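# Put the mat flat inside an upright pet tent

## Task

Get the mat lying flat on the pet tent's floor, inside the tent. At the end the tent must be standing and set up, with its floor corners resting on the tabletop. Dropping the mat into position is allowed. Nothing counts if it only stays right because the robot is holding it. Finish by releasing everything and moving the grippers away.

## Robot and tools

ROBOT AND FRAME. There are two arms, left_arm and right_arm. Each has six joints and a two-finger gripper. Gripper poses in results use one shared scene frame: the origin sits on the tabletop midway between the arms, +x points out across the table, +z points up, and left_arm is on the +y side. The names left and right do not tell you which side of a camera image an arm is on. A gripper's fingers point along its own +z axis and close along its y axis. The reported end_effector_position is the point between the pads, about 1 cm behind the tips, and it can be off, more so when the arm reaches far.

JOINT ORDER. Everywhere (rows, Joint positions, Joint velocities, Joint targets) each arm's joints are listed as: wrist pitch, waist, wrist yaw, shoulder, elbow, wrist roll. Use only this order. Stated ranges in rad: waist -2.618 to 3.054, shoulder 0.000 to 3.142, elbow 0.000 to 3.142, wrist pitch -1.571 to 1.571, wrist yaw -1.571 to 1.571, wrist roll -2.094 to 2.094. The true end of a joint may differ from these by up to 0.036 rad.

THE ROW. Every motion command is built from rows of 14 numbers, each in [-1, 1]: left_arm's six joint numbers then its opening, then right_arm's six joint numbers then its opening. Both arms are always included. Joint numbers are scaled offsets, not angles: 1.0 equals 1.202 rad for the waist, 1.258 for the shoulder, 1.238 for the elbow, 2.073 for wrist pitch, and 2.022 for wrist yaw and for wrist roll. The opening is absolute, not an offset: +1 fully open, -1 closed. Optionally 12 more numbers in 0 to 1 follow, a gain multiplier per joint (left six, then right six, in Joint positions order); they stay in force until replaced.

execute_actions(actions). actions is a list of up to 15 actions; an action is a table of up to 15 rows, each row lasting one control step of 1/30 s; a table with fewer rows repeats its final row to fill 15 steps. Joint offsets in every row are measured from the angles at the start of that action, not from the previous row; for the first action, that means the angles in the latest result. If an action would push any joint more than 0.036 rad beyond its range, that action is refused for both arms; if the first action fails this, or any action is malformed, the whole call does nothing. An empty list just returns the current state and images.

move(target, speed, blocking). target is one row as above; its offsets are counted from the Joint positions in the most recent result that lists them. All joints travel on paths that finish together, so the gripper traces a curve; paths last 0.5 to 10 s and are cut off at 10 s. speed (0.01 to 2 rad/s, default 0.5) caps the joint with the longest way to go. Finger openings are sent at the outset. Paths ignore obstacles and the other arm, and faster moves or targets set deeper past a contact hit and press harder. With blocking=false you get a result after 0.5 s while the arm keeps going; until a result shows the move ended, rows and moves are refused, so call wait or stop. The added move: line reports the ending (done, off_target, moving, held, fault), limits=held or limits=none, and each arm's joint furthest from target.

wait(seconds), 0 to 10: the arms keep their last command; returns early if a running move ends. stop(): brakes a running move; it needs room, more at speed; fingers continue. zoom_image(camera, region): region is [x0, y0, x1, y1] in pixels of that camera's latest image, at most 504 by 504. Cameras: cam_head_left, cam_head_right, cam_high, cam_low (896x504) and cam_left_wrist, cam_right_wrist (504x504). finished_scene(scene): ends the scene with the given number, irreversibly, and reports success.

RESULTS. The state line gives each arm's gripper position (m) and quaternion wxyz. Joint positions and Joint velocities give six joints (rad, rad/s) then finger gap (m, m/s; 0.094 m is fully open). Joint targets shows what joints are currently driven toward. grip_measured is the opening on the command scale, possibly off by about 1 mm per gripper. Warnings: joint sent to its limit; joint command not followed (clearance check altered targets); MOTOR HOT from 75 °C; OVER-TEMPERATURE FAULT at 90 °C (arm halted 10 s) or 100 °C (arm goes limp and falls); FAULT lines.

MOTION LIMITS. Per step, each joint target stays within a lead of its measured angle: 0.202 rad waist, 0.258 shoulder, 0.238 elbow, 0.573 wrist pitch, 0.522 wrist yaw and wrist roll; targets are also pulled back if they would move the gripper over 70 mm. Big offsets therefore span several actions, and an unfinished motion must be recommanded. All-zero offsets can let an arm droop; to hold it, resend offsets to the wanted angles, then zeros, increasing the aim if a joint lags.

GRIPPING AND CARE. To hold something, command an opening roughly 0.03 below grip_measured (less for a lighter grip); pads push about 50 to 62 N, less on thin parts. Keep loads short to limit motor heat. Loose objects may get brief external nudges. Never let a rigid object leave the table, never let the arms strike or squeeze each other, and avoid drops, slams and hard pushes. Release and back away before ending the scene.

Each tool is called after "Request:" in YAML: its name, and indented under it one key for each argument.

## Session

Request:
execute_actions:
  actions: []

Scene clock: 0.00 s.
left_arm: end_effector_position=(+0.4102, +0.3242, +0.4154) grip_measured=+1.000 end_effector_quat_wxyz=(+0.712, +0.048, +0.699, -0.044) | right_arm: end_effector_position=(+0.3771, -0.3182, +0.3998) grip_measured=+1.000 end_effector_quat_wxyz=(+0.695, +0.078, +0.711, -0.069)
Joint names: [wrist pitch, waist, wrist yaw, shoulder, elbow, wrist roll]
Joint positions: left_arm=[ 0.008 -0.002 -0.001  1.052  1.063  0.006  0.094] | right_arm=[-0.012 -0.016  0.003  1.06   1.047  0.009  0.094]
Joint velocities: left_arm=[ 0.022 -0.017 -0.007 -0.007 -0.012  0.007  0.   ] | right_arm=[ 0.007 -0.017 -0.081 -0.017 -0.002 -0.007  0.   ]
Motor temperatures (°C, as the motors report them): left_arm=[29 27 28 26 26 28] | right_arm=[25 26 27 24 26 25]
Joint targets: left_arm=[-0.006 -0.002 -0.001 1.048 1.066 0.007] | right_arm=[-0.003 -0.016 0.003 1.051 1.059 0.009]
Joint stiffness scale: left_arm=[1. 1. 1. 1. 1. 1.] | right_arm=[1. 1. 1. 1. 1. 1.]

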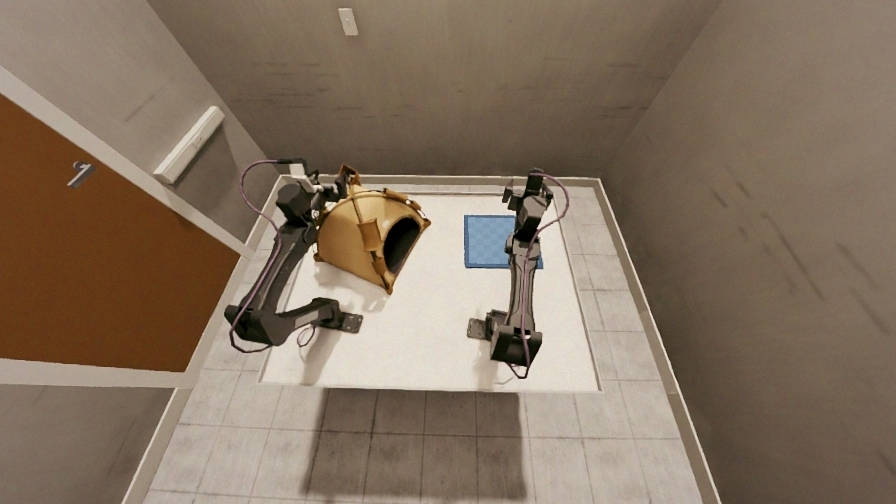

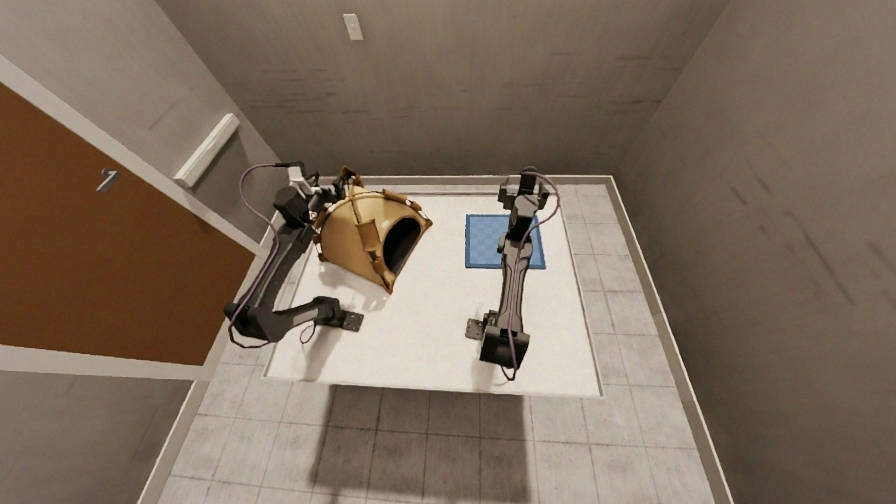

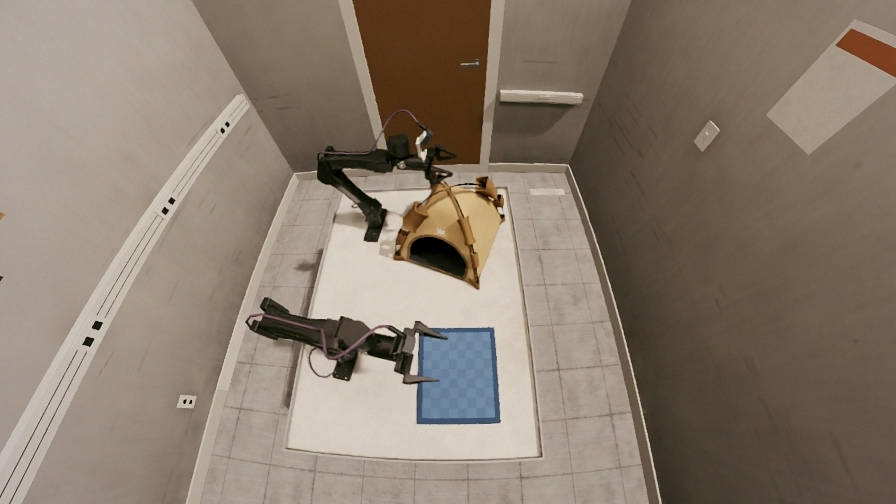

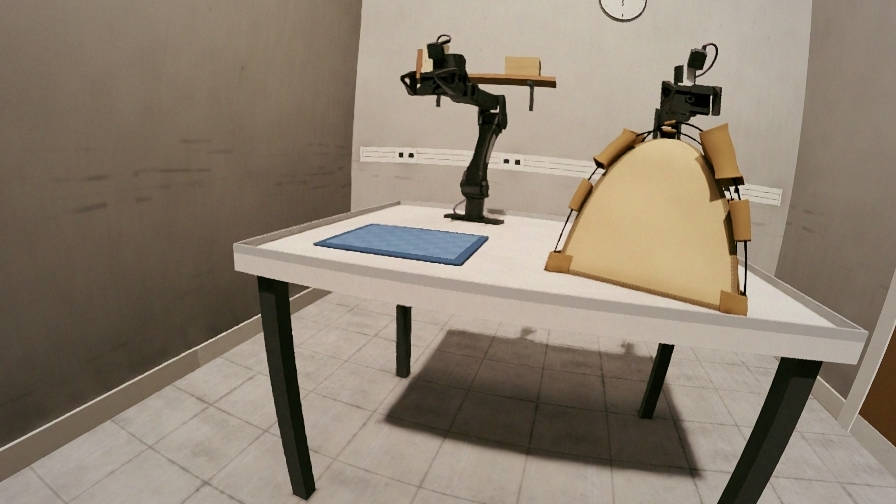

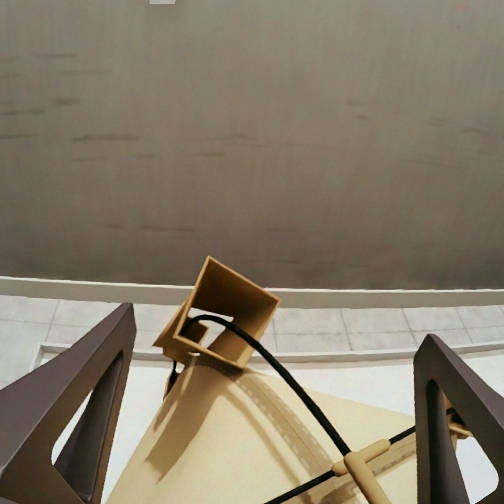

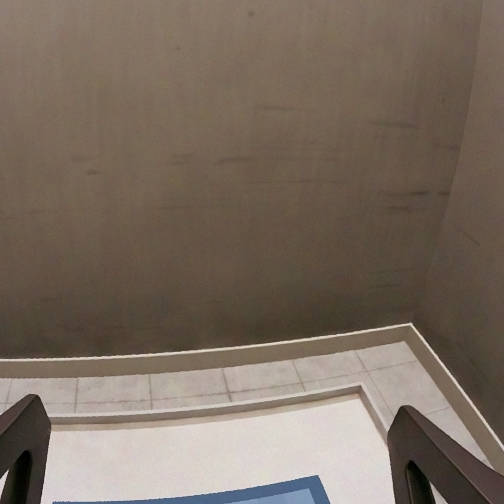

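Request:
zoom_image:
  camera: "cam_high"
  region: [280, 150, 580, 470]

Request:
zoom_image:
  camera: "cam_head_left"
  region: [260, 150, 620, 400]

Request:
zoom_image:
  camera: "cam_low"
  region: [280, 100, 780, 330]

Region (280, 150, 580, 470) of cam_high's 896x504 image, scaled by 1.575, with more detail than that image has; it fills the left 472 columns of this view, and the rest is white.

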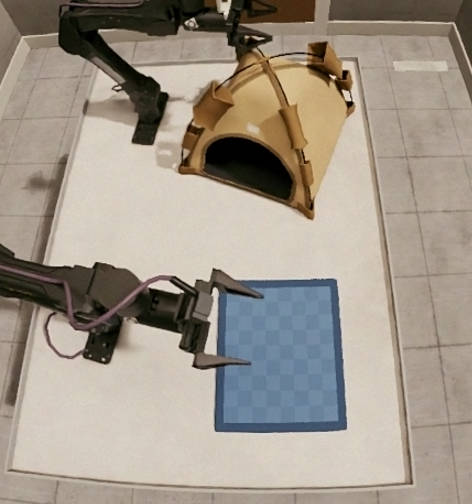

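Region (260, 150, 620, 400) of cam_head_left's 896x504 image, scaled by 1.400, with more detail than that image has; it fills the top 350 rows of this view, and the rest is white.

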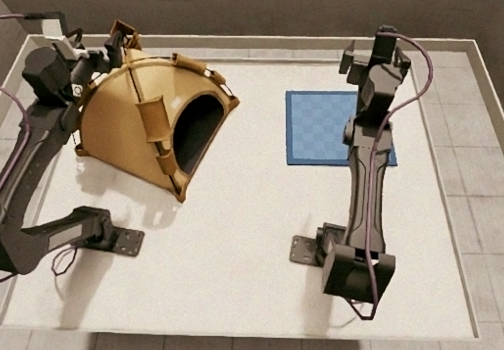

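Region (280, 100, 780, 330) of cam_low's 896x504 image, scaled by 1.008, with more detail than that image has; it fills the top 232 rows of this view, and the rest is white.

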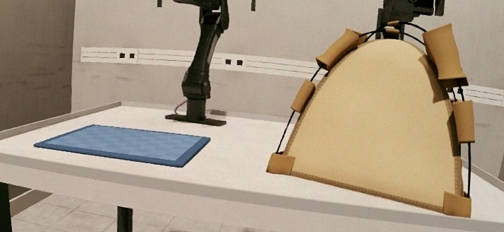

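Request:
move:
  target: [0,0,0,0,0,0,1,-0.5,0,0,0,0,0,1]
  speed: 1.0

Scene clock: 3.33 s.
left_arm: end_effector_position=(+0.4101, +0.3242, +0.4163) grip_measured=+1.000 end_effector_quat_wxyz=(+0.714, +0.048, +0.697, -0.044) | right_arm: end_effector_position=(+0.2535, -0.2926, +0.1896) grip_measured=+1.000 end_effector_quat_wxyz=(+0.254, +0.104, +0.961, -0.027)
Joint names: [wrist pitch, waist, wrist yaw, shoulder, elbow, wrist roll]
Joint positions: left_arm=[ 0.012 -0.002 -0.001  1.052  1.063  0.006  0.094] | right_arm=[-1.043 -0.016  0.003  1.06   1.047  0.009  0.094]
Joint velocities: left_arm=[-0.037 -0.017  0.037  0.012 -0.007 -0.007  0.   ] | right_arm=[ 0.051  0.002  0.037  0.012 -0.007  0.022  0.   ]
Motor temperatures (°C, as the motors report them): left_arm=[30 27 28 26 27 28] | right_arm=[26 26 27 24 26 25]
Joint targets: left_arm=[0.008 -0.002 -0.001 1.052 1.063 0.006] | right_arm=[-1.048 -0.016 0.003 1.060 1.047 0.009]
Joint stiffness scale: left_arm=[1. 1. 1. 1. 1. 1.] | right_arm=[1. 1. 1. 1. 1. 1.]
move: done; limits=none; left_arm: farthest joint: the wrist pitch, 0.004 radians from its target (0.000 radians at the start); right_arm: farthest joint: the wrist pitch, 0.006 radians from its target (1.037 radians at the start)

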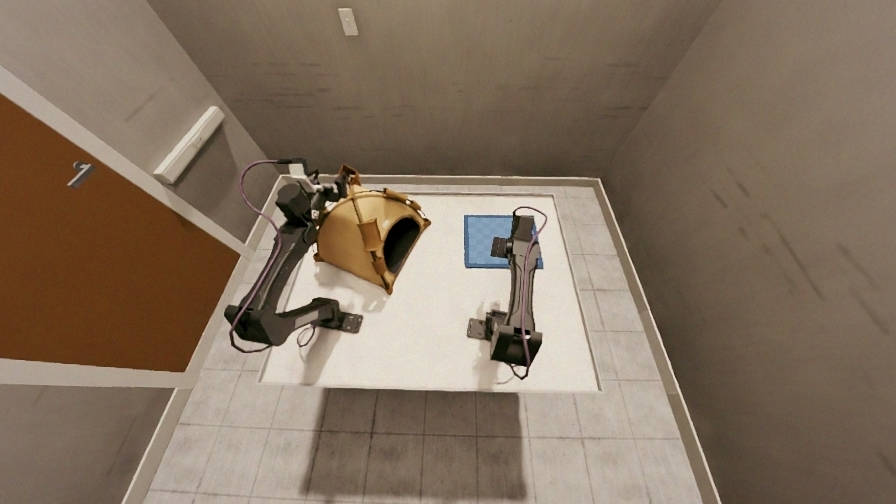

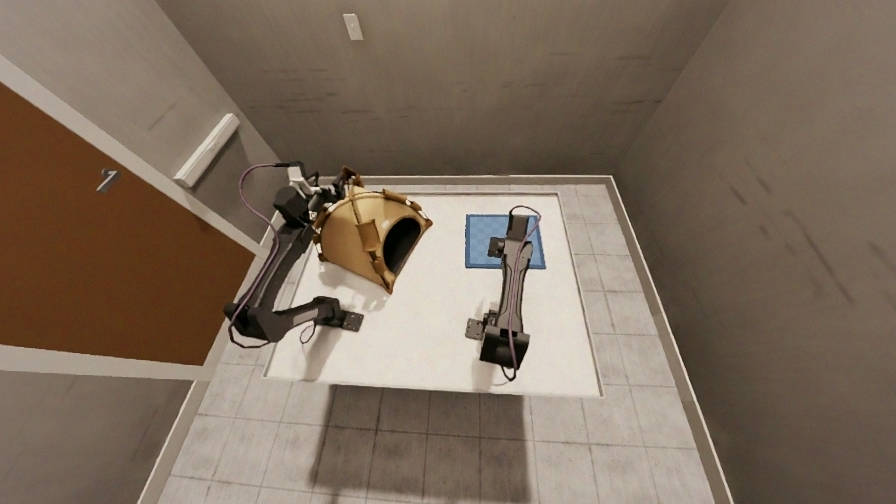

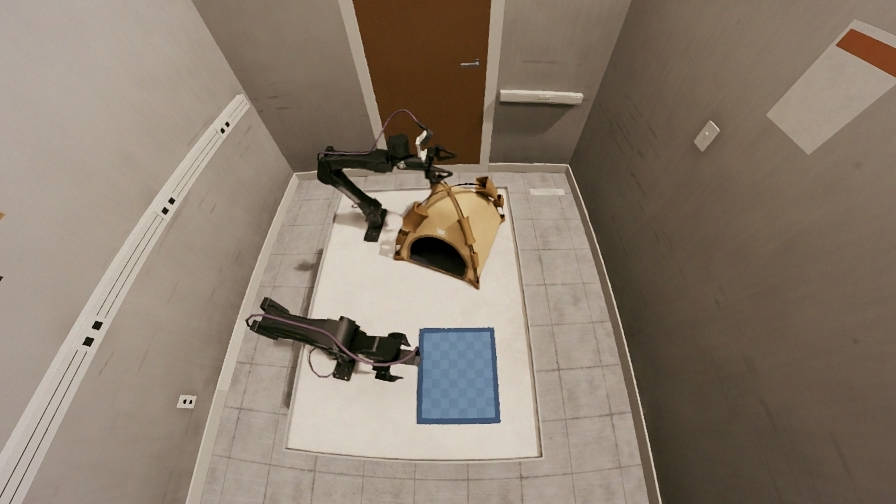

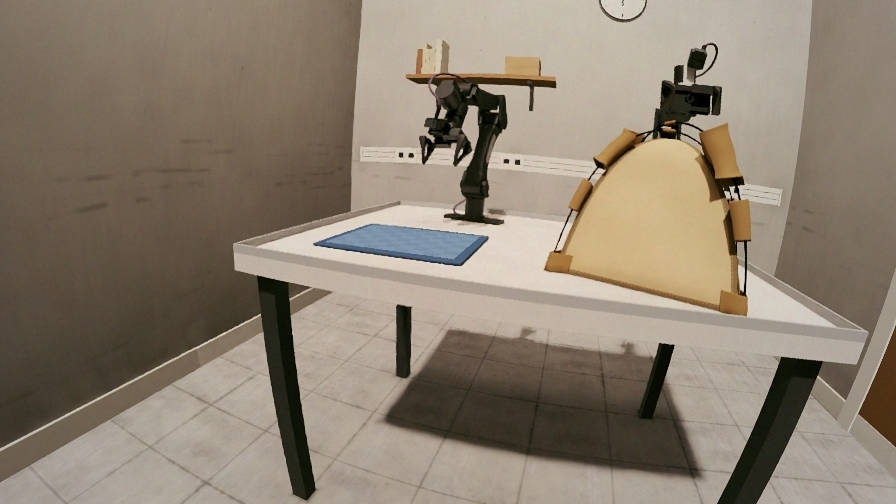

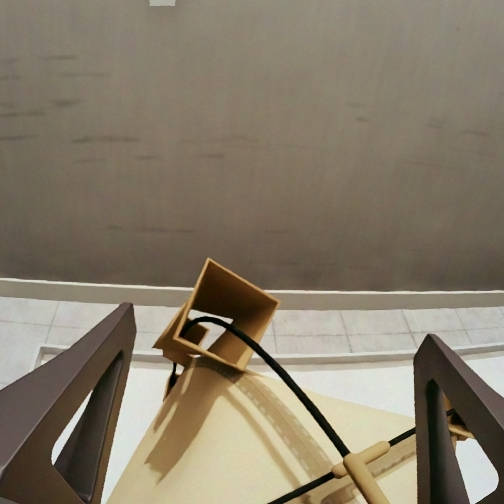

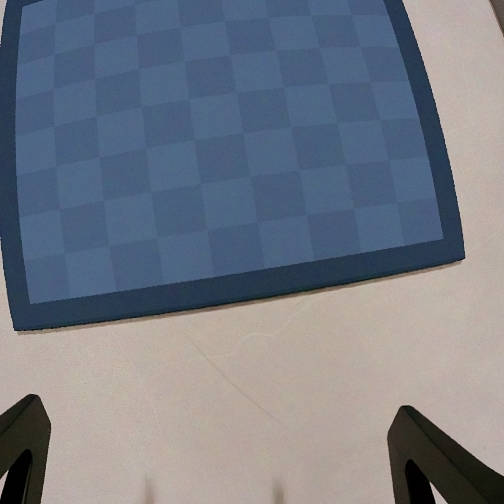

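Request:
move:
  target: [0,0,0,0,0,0,1,0.448,0,0,0.2226,-0.398,0,1]
  speed: 0.8

Scene clock: 7.57 s.
left_arm: end_effector_position=(+0.4101, +0.3242, +0.4174) grip_measured=+1.000 end_effector_quat_wxyz=(+0.715, +0.048, +0.696, -0.044) | right_arm: end_effector_position=(+0.3213, -0.3066, +0.0508) grip_measured=+1.000 end_effector_quat_wxyz=(+0.323, +0.101, +0.940, -0.033)
Joint names: [wrist pitch, waist, wrist yaw, shoulder, elbow, wrist roll]
Joint positions: left_arm=[ 0.016 -0.002 -0.001  1.052  1.063  0.006  0.094] | right_arm=[-0.134 -0.016  0.003  1.336  0.561  0.009  0.094]
Joint velocities: left_arm=[ 0.007  0.017 -0.007  0.002  0.017 -0.007  0.   ] | right_arm=[-0.022  0.012 -0.022  0.002  0.002 -0.066  0.   ]
Motor temperatures (°C, as the motors report them): left_arm=[31 27 28 26 27 28] | right_arm=[27 26 27 24 26 25]
Joint targets: left_arm=[0.012 -0.002 -0.001 1.052 1.063 0.006] | right_arm=[-0.114 -0.016 0.003 1.340 0.554 0.009]
Joint stiffness scale: left_arm=[1. 1. 1. 1. 1. 1.] | right_arm=[1. 1. 1. 1. 1. 1.]
move: done; limits=none; left_arm: farthest joint: the wrist pitch, 0.004 radians from its target (0.000 radians at the start); right_arm: farthest joint: the wrist pitch, 0.020 radians from its target (0.929 radians at the start)

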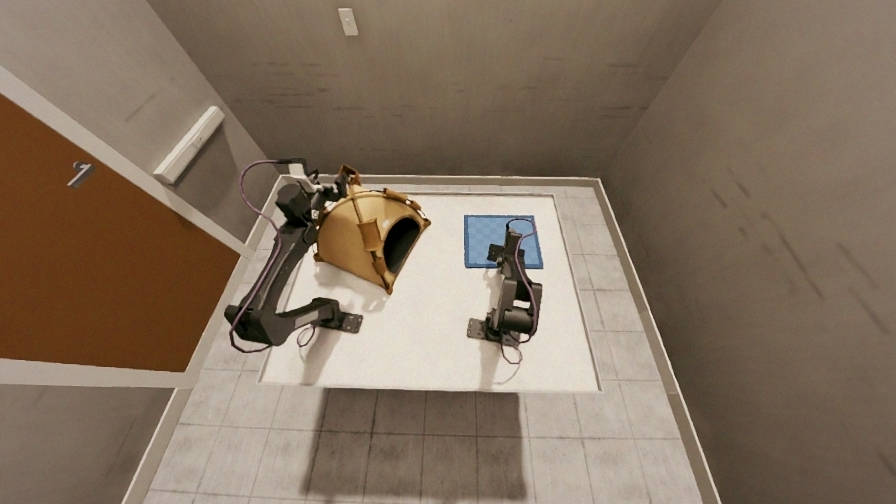

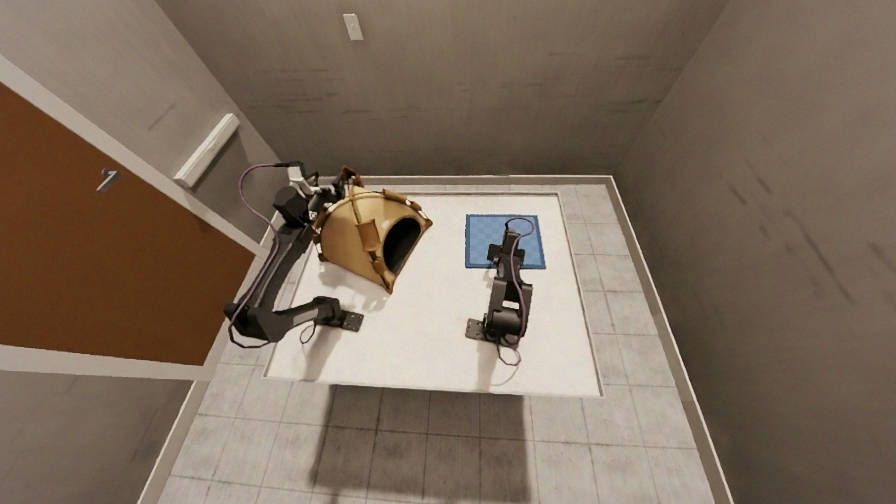

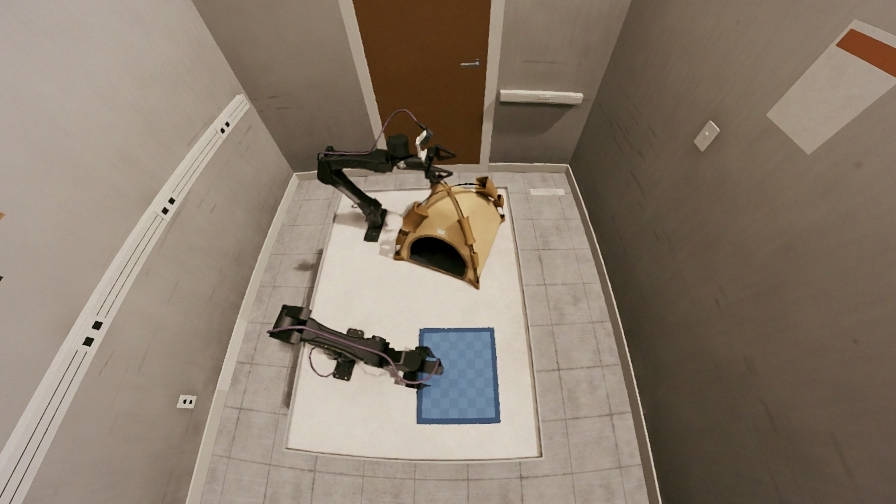

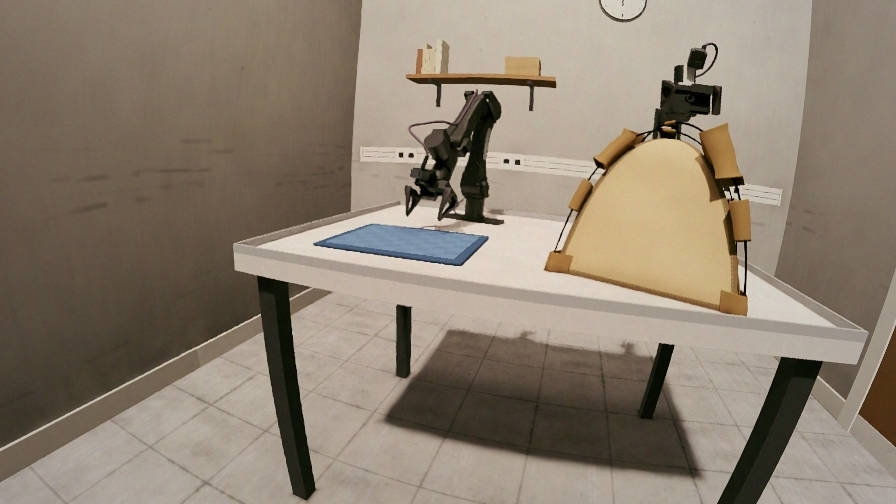

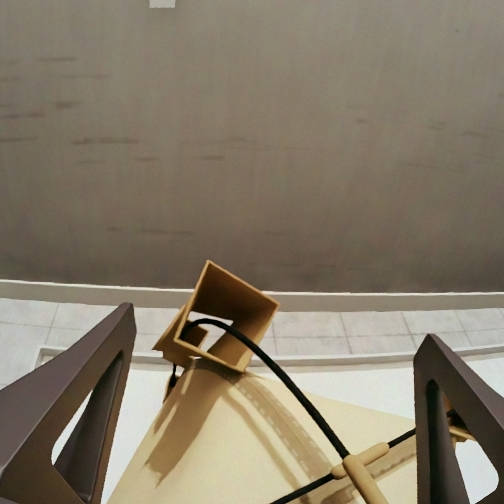

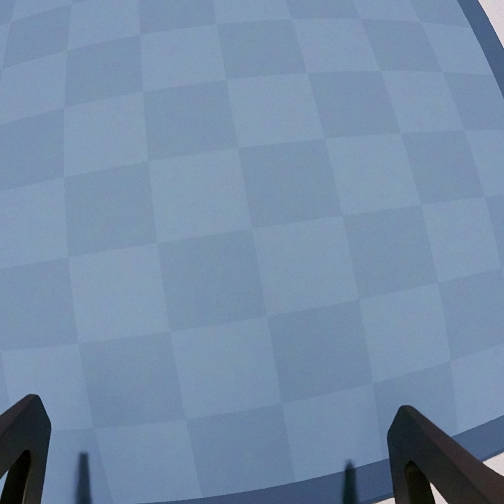

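Request:
move:
  target: [0,0,0,0,0,0,1,0.115,0,0,0.1765,0,0,1]
  speed: 0.3

Request:
zoom_image:
  camera: "cam_low"
  region: [300, 150, 520, 280]

Scene clock: 9.43 s.
left_arm: end_effector_position=(+0.4101, +0.3242, +0.4183) grip_measured=+1.000 end_effector_quat_wxyz=(+0.717, +0.047, +0.694, -0.044) | right_arm: end_effector_position=(+0.3457, -0.3117, +0.0161) grip_measured=+1.000 end_effector_quat_wxyz=(+0.326, +0.101, +0.939, -0.034)
Joint names: [wrist pitch, waist, wrist yaw, shoulder, elbow, wrist roll]
Joint positions: left_arm=[ 0.02  -0.002 -0.001  1.052  1.063  0.006  0.094] | right_arm=[ 0.085 -0.016  0.003  1.549  0.561  0.009  0.094]
Joint velocities: left_arm=[-0.037  0.002 -0.095 -0.007 -0.002 -0.022  0.   ] | right_arm=[-0.007 -0.007  0.022  0.017 -0.022  0.051  0.   ]
Motor temperatures (°C, as the motors report them): left_arm=[32 27 28 26 27 28] | right_arm=[27 26 27 24 26 25]
Joint targets: left_arm=[0.016 -0.002 -0.001 1.052 1.063 0.006] | right_arm=[0.104 -0.016 0.003 1.558 0.561 0.009]
Joint stiffness scale: left_arm=[1. 1. 1. 1. 1. 1.] | right_arm=[1. 1. 1. 1. 1. 1.]
move: done; limits=none; left_arm: farthest joint: the wrist pitch, 0.004 radians from its target (0.000 radians at the start); right_arm: farthest joint: the wrist pitch, 0.019 radians from its target (0.238 radians at the start)

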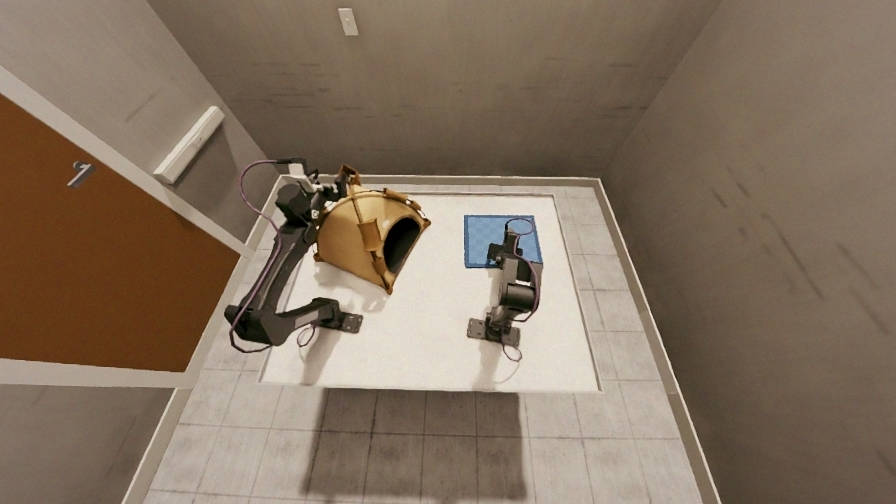

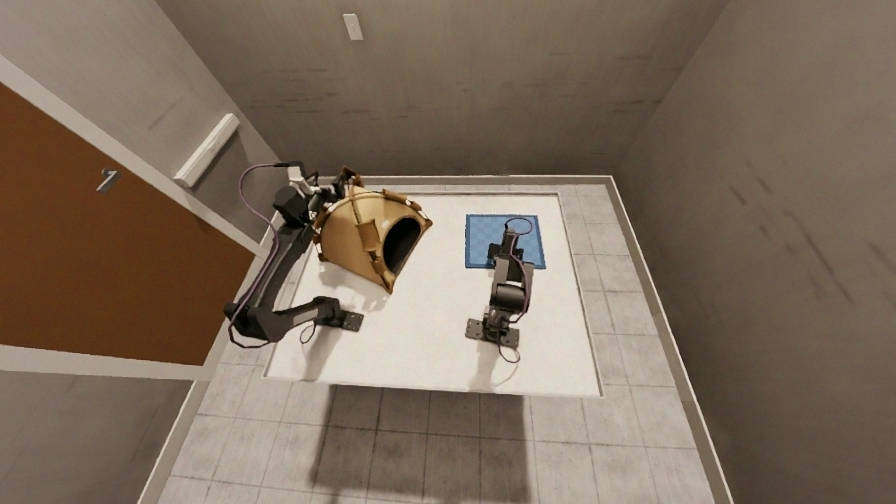

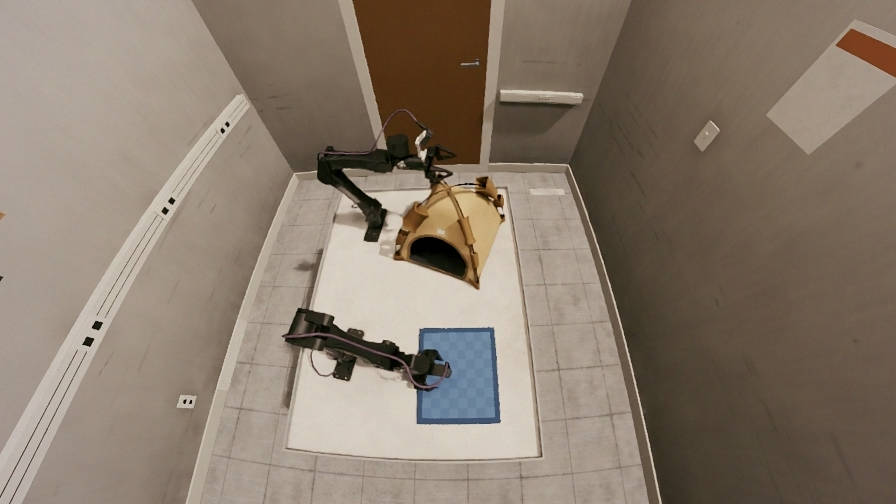

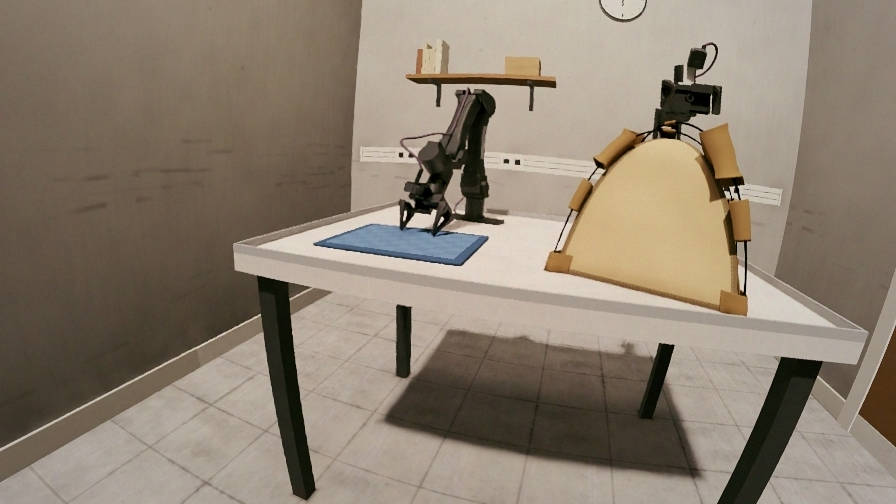

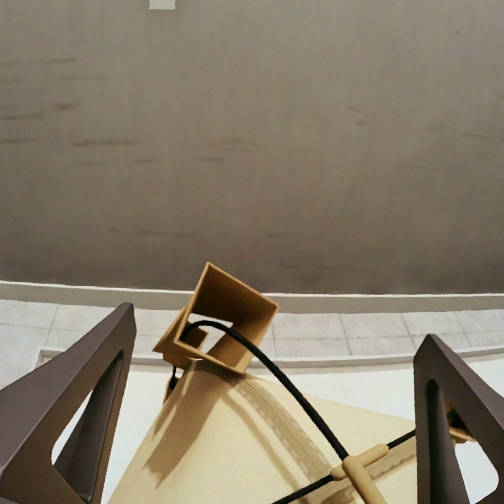

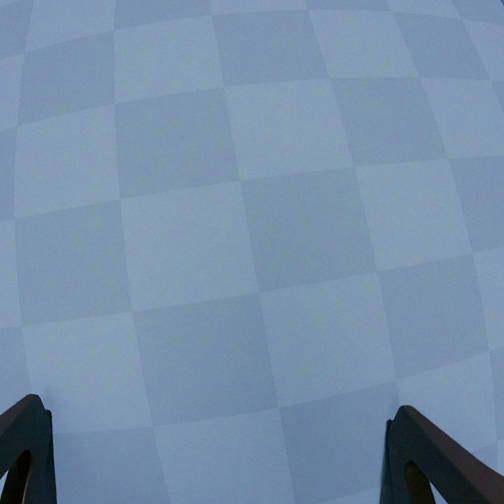

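Region (300, 150, 520, 280) of cam_low's 896x504 image, scaled by 2.291, with more detail than that image has; it fills the top 298 rows of this view, and the rest is white.

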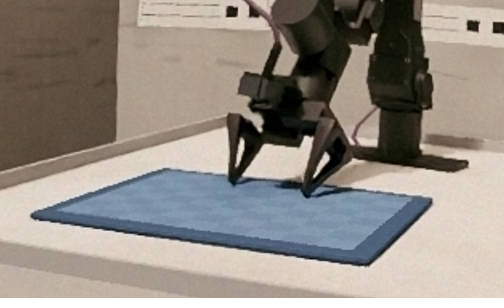

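Request:
execute_actions:
  actions:
    - [[0,0,0,0,0,0,1,0,0,0,0.03,0,0,1]]
    - [[0,0,0,0,0,0,1,-0.01,0,0,0.02,0,0,0.7]]
    - [[0,0,0,0,0,0,1,-0.01,0,0,0.02,0,0,0.2]]

Request:
zoom_image:
  camera: "cam_low"
  region: [300, 150, 520, 280]

Scene clock: 11.33 s.
left_arm: end_effector_position=(+0.4100, +0.3242, +0.4212) grip_measured=+1.000 end_effector_quat_wxyz=(+0.721, +0.047, +0.690, -0.045) | right_arm: end_effector_position=(+0.3481, -0.3122, +0.0147) grip_measured=+0.202 end_effector_quat_wxyz=(+0.329, +0.101, +0.938, -0.034)
Joint names: [wrist pitch, waist, wrist yaw, shoulder, elbow, wrist roll]
Joint positions: left_arm=[ 0.031 -0.002 -0.001  1.052  1.063  0.006  0.094] | right_arm=[ 0.105 -0.016  0.003  1.562  0.561  0.009  0.056]
Joint velocities: left_arm=[ 0.007 -0.002 -0.007 -0.017 -0.007  0.022  0.   ] | right_arm=[ 0.037 -0.022  0.051  0.002 -0.007  0.11  -0.   ]
Motor temperatures (°C, as the motors report them): left_arm=[32 27 28 26 28 28] | right_arm=[27 26 27 24 26 25]
Joint targets: left_arm=[0.028 -0.002 -0.001 1.052 1.063 0.006] | right_arm=[0.084 -0.016 0.003 1.587 0.561 0.009]
Joint stiffness scale: left_arm=[1. 1. 1. 1. 1. 1.] | right_arm=[1. 1. 1. 1. 1. 1.]

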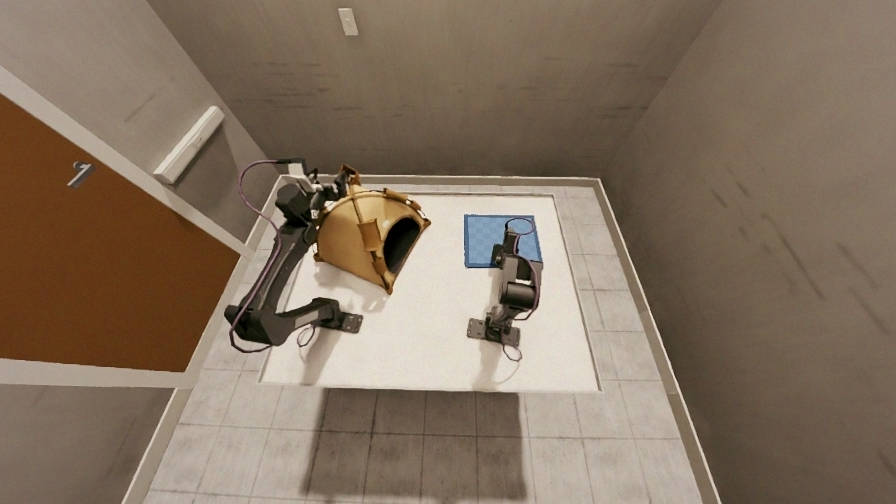

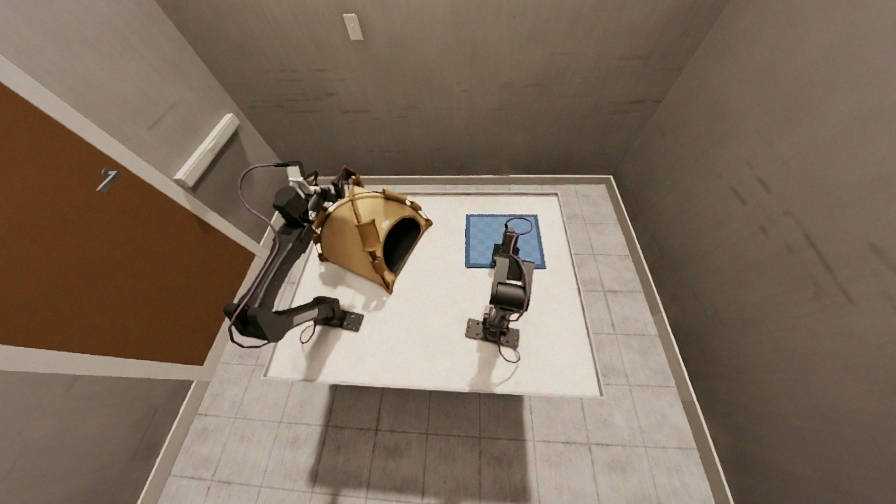

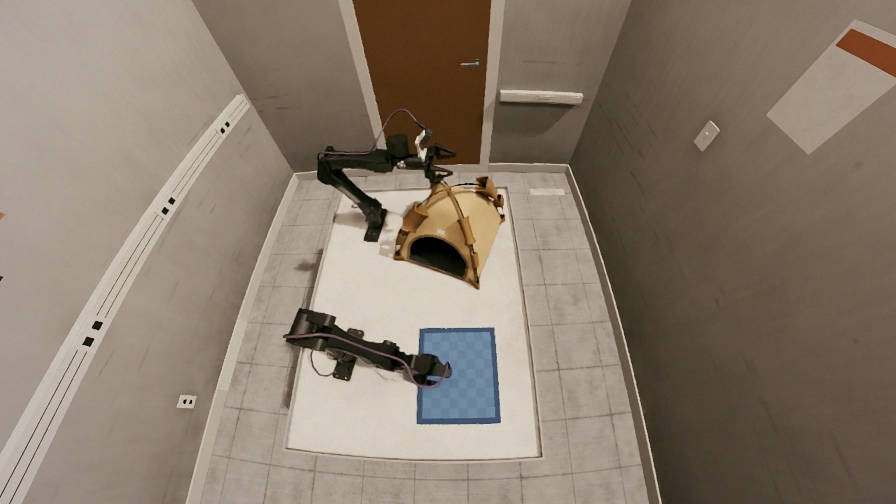

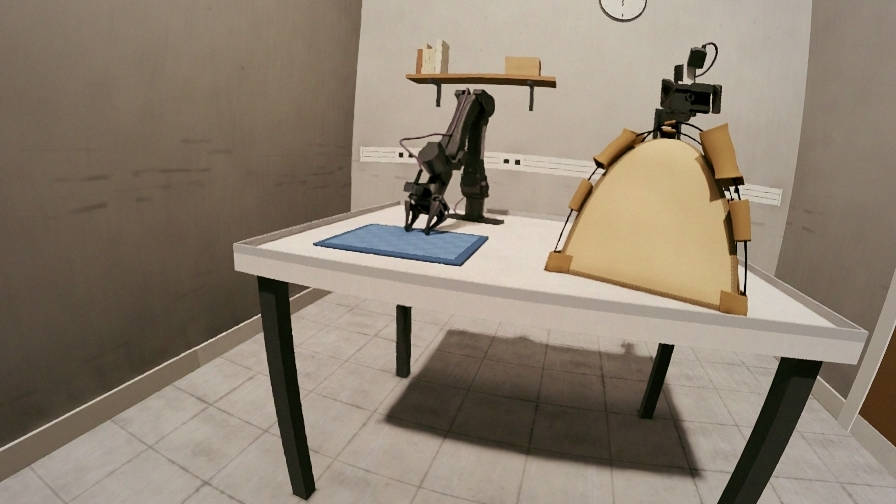

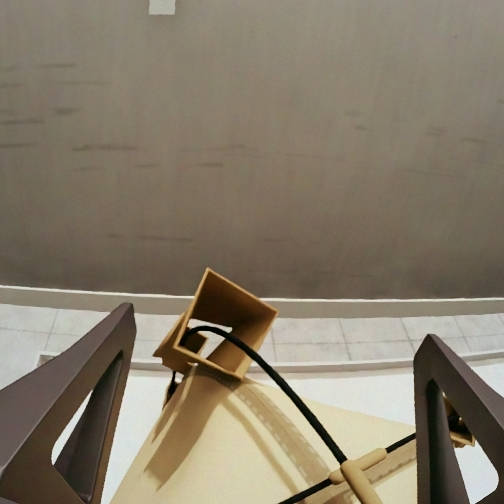

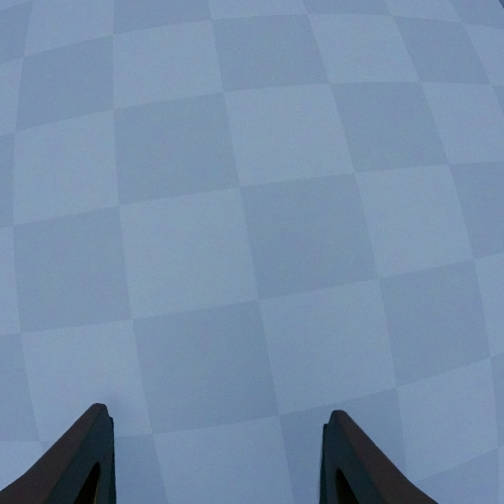

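Region (300, 150, 520, 280) of cam_low's 896x504 image, scaled by 2.291, with more detail than that image has; it fills the top 298 rows of this view, and the rest is white.

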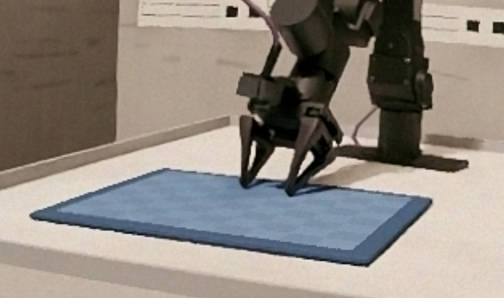

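Request:
execute_actions:
  actions:
    - [[0,0,0,0,0,0,1,0,0,0,-0.01,0,0,1]]
    - [[0,0,0,0,0,0,1,0,0,0,0,0,0,1]]
    - [[0,0,0,0,0,0,1,-0.08,0,0,0.05,-0.03,0,1]]
    - [[0,0,0,0,0,0,1,-0.1,0,0,0.05,-0.03,0,0.8],[0,0,0,0,0,0,1,-0.1,0,0,0.05,-0.03,0,0.8],[0,0,0,0,0,0,1,-0.1,0,0,0.05,-0.03,0,0.8],[0,0,0,0,0,0,1,-0.1,0,0,0.05,-0.03,0,0.8],[0,0,0,0,0,0,1,-0.1,0,0,0.05,-0.03,0,0.8],[0,0,0,0,0,0,1,-0.1,0,0,0.05,-0.03,0,0.7],[0,0,0,0,0,0,1,-0.1,0,0,0.05,-0.03,0,0.7],[0,0,0,0,0,0,1,-0.1,0,0,0.05,-0.03,0,0.7],[0,0,0,0,0,0,1,-0.1,0,0,0.05,-0.03,0,0.7],[0,0,0,0,0,0,1,-0.1,0,0,0.05,-0.03,0,0.6]]
    - [[0,0,0,0,0,0,1,-0.1,0,0,0.05,-0.03,0,0.3]]

Request:
zoom_image:
  camera: "cam_low"
  region: [300, 150, 520, 280]

Scene clock: 14.83 s.
left_arm: end_effector_position=(+0.4097, +0.3242, +0.4259) grip_measured=+1.000 end_effector_quat_wxyz=(+0.727, +0.047, +0.683, -0.045) | right_arm: end_effector_position=(+0.3463, -0.3118, +0.0112) grip_measured=+0.302 end_effector_quat_wxyz=(+0.323, +0.101, +0.940, -0.033)
Joint names: [wrist pitch, waist, wrist yaw, shoulder, elbow, wrist roll]
Joint positions: left_arm=[ 0.05  -0.002 -0.001  1.052  1.063  0.006  0.094] | right_arm=[ 0.101 -0.016  0.003  1.57   0.561  0.009  0.061]
Joint velocities: left_arm=[-0.037 -0.007  0.022 -0.002 -0.002  0.022  0.   ] | right_arm=[-0.037  0.002  0.037 -0.002  0.002  0.066  0.001]
Motor temperatures (°C, as the motors report them): left_arm=[33 27 28 26 28 28] | right_arm=[27 26 27 24 26 25]
Joint targets: left_arm=[0.047 -0.002 -0.001 1.052 1.063 0.006] | right_arm=[-0.106 -0.016 0.003 1.633 0.524 0.009]
Joint stiffness scale: left_arm=[1. 1. 1. 1. 1. 1.] | right_arm=[1. 1. 1. 1. 1. 1.]

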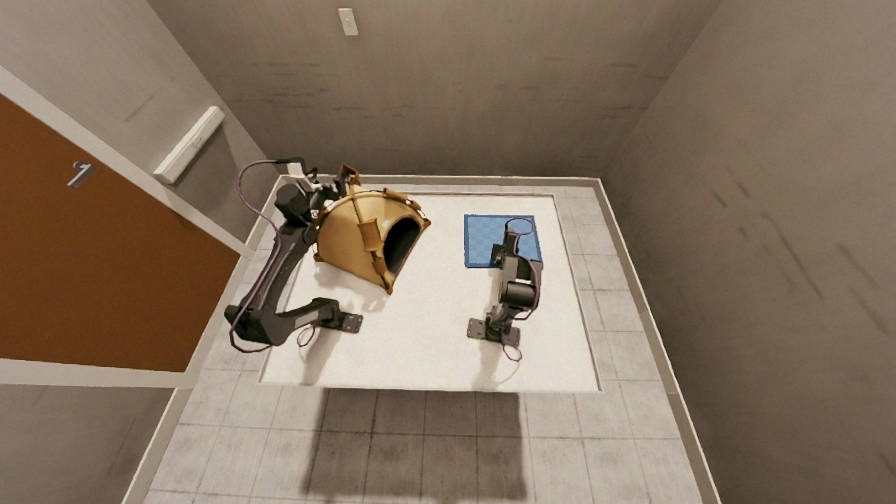

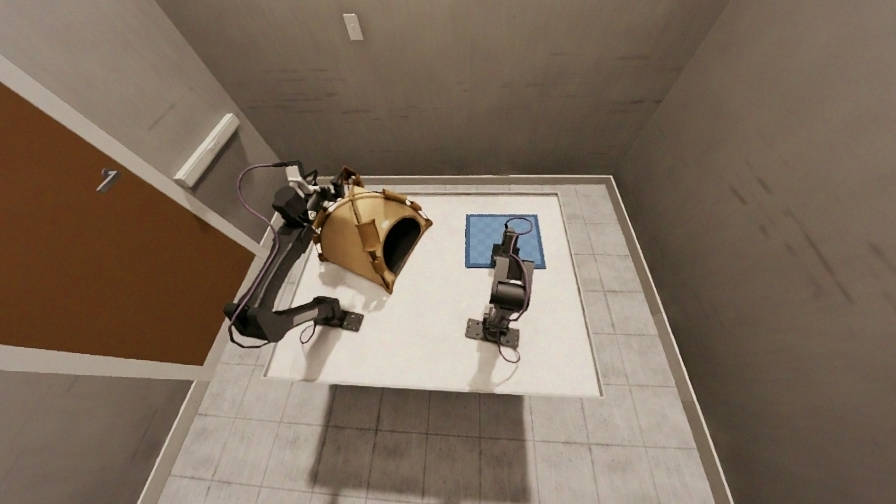

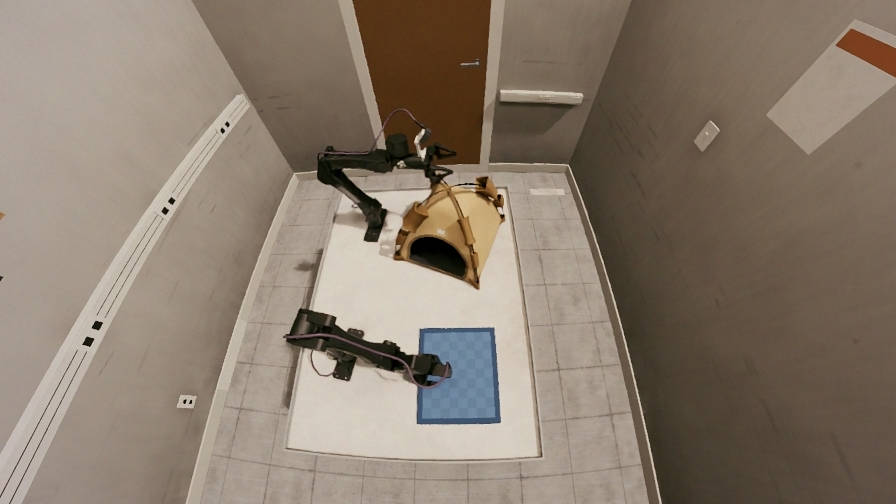

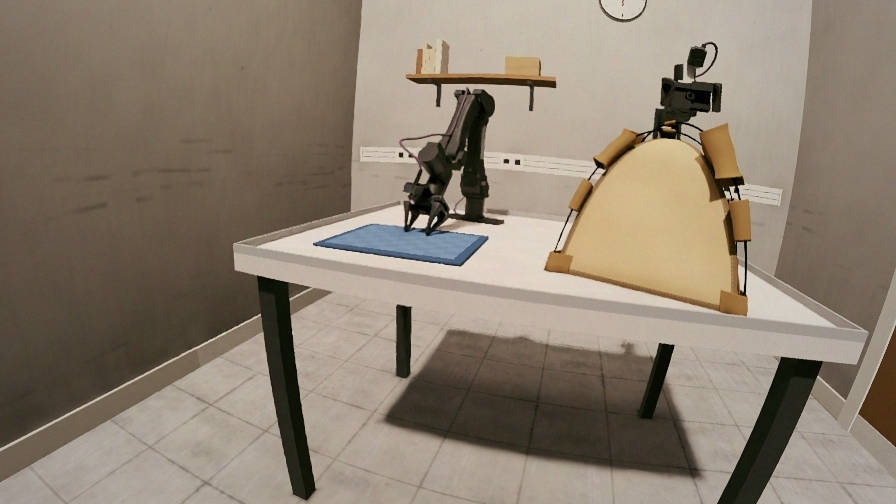

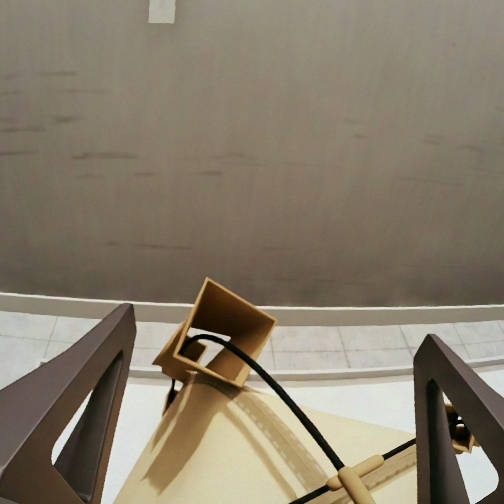

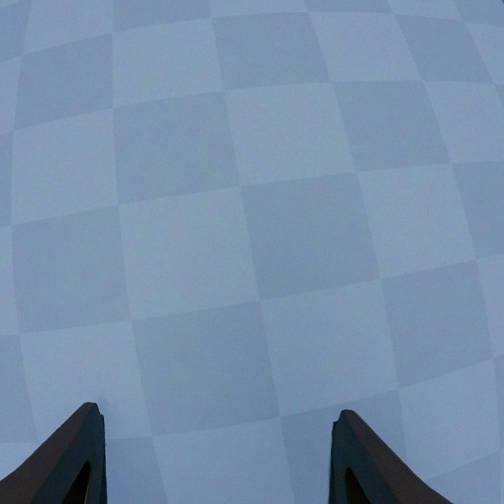

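Region (300, 150, 520, 280) of cam_low's 896x504 image, scaled by 2.291, with more detail than that image has; it fills the top 298 rows of this view, and the rest is white.

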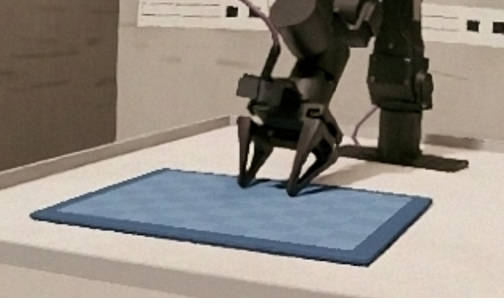

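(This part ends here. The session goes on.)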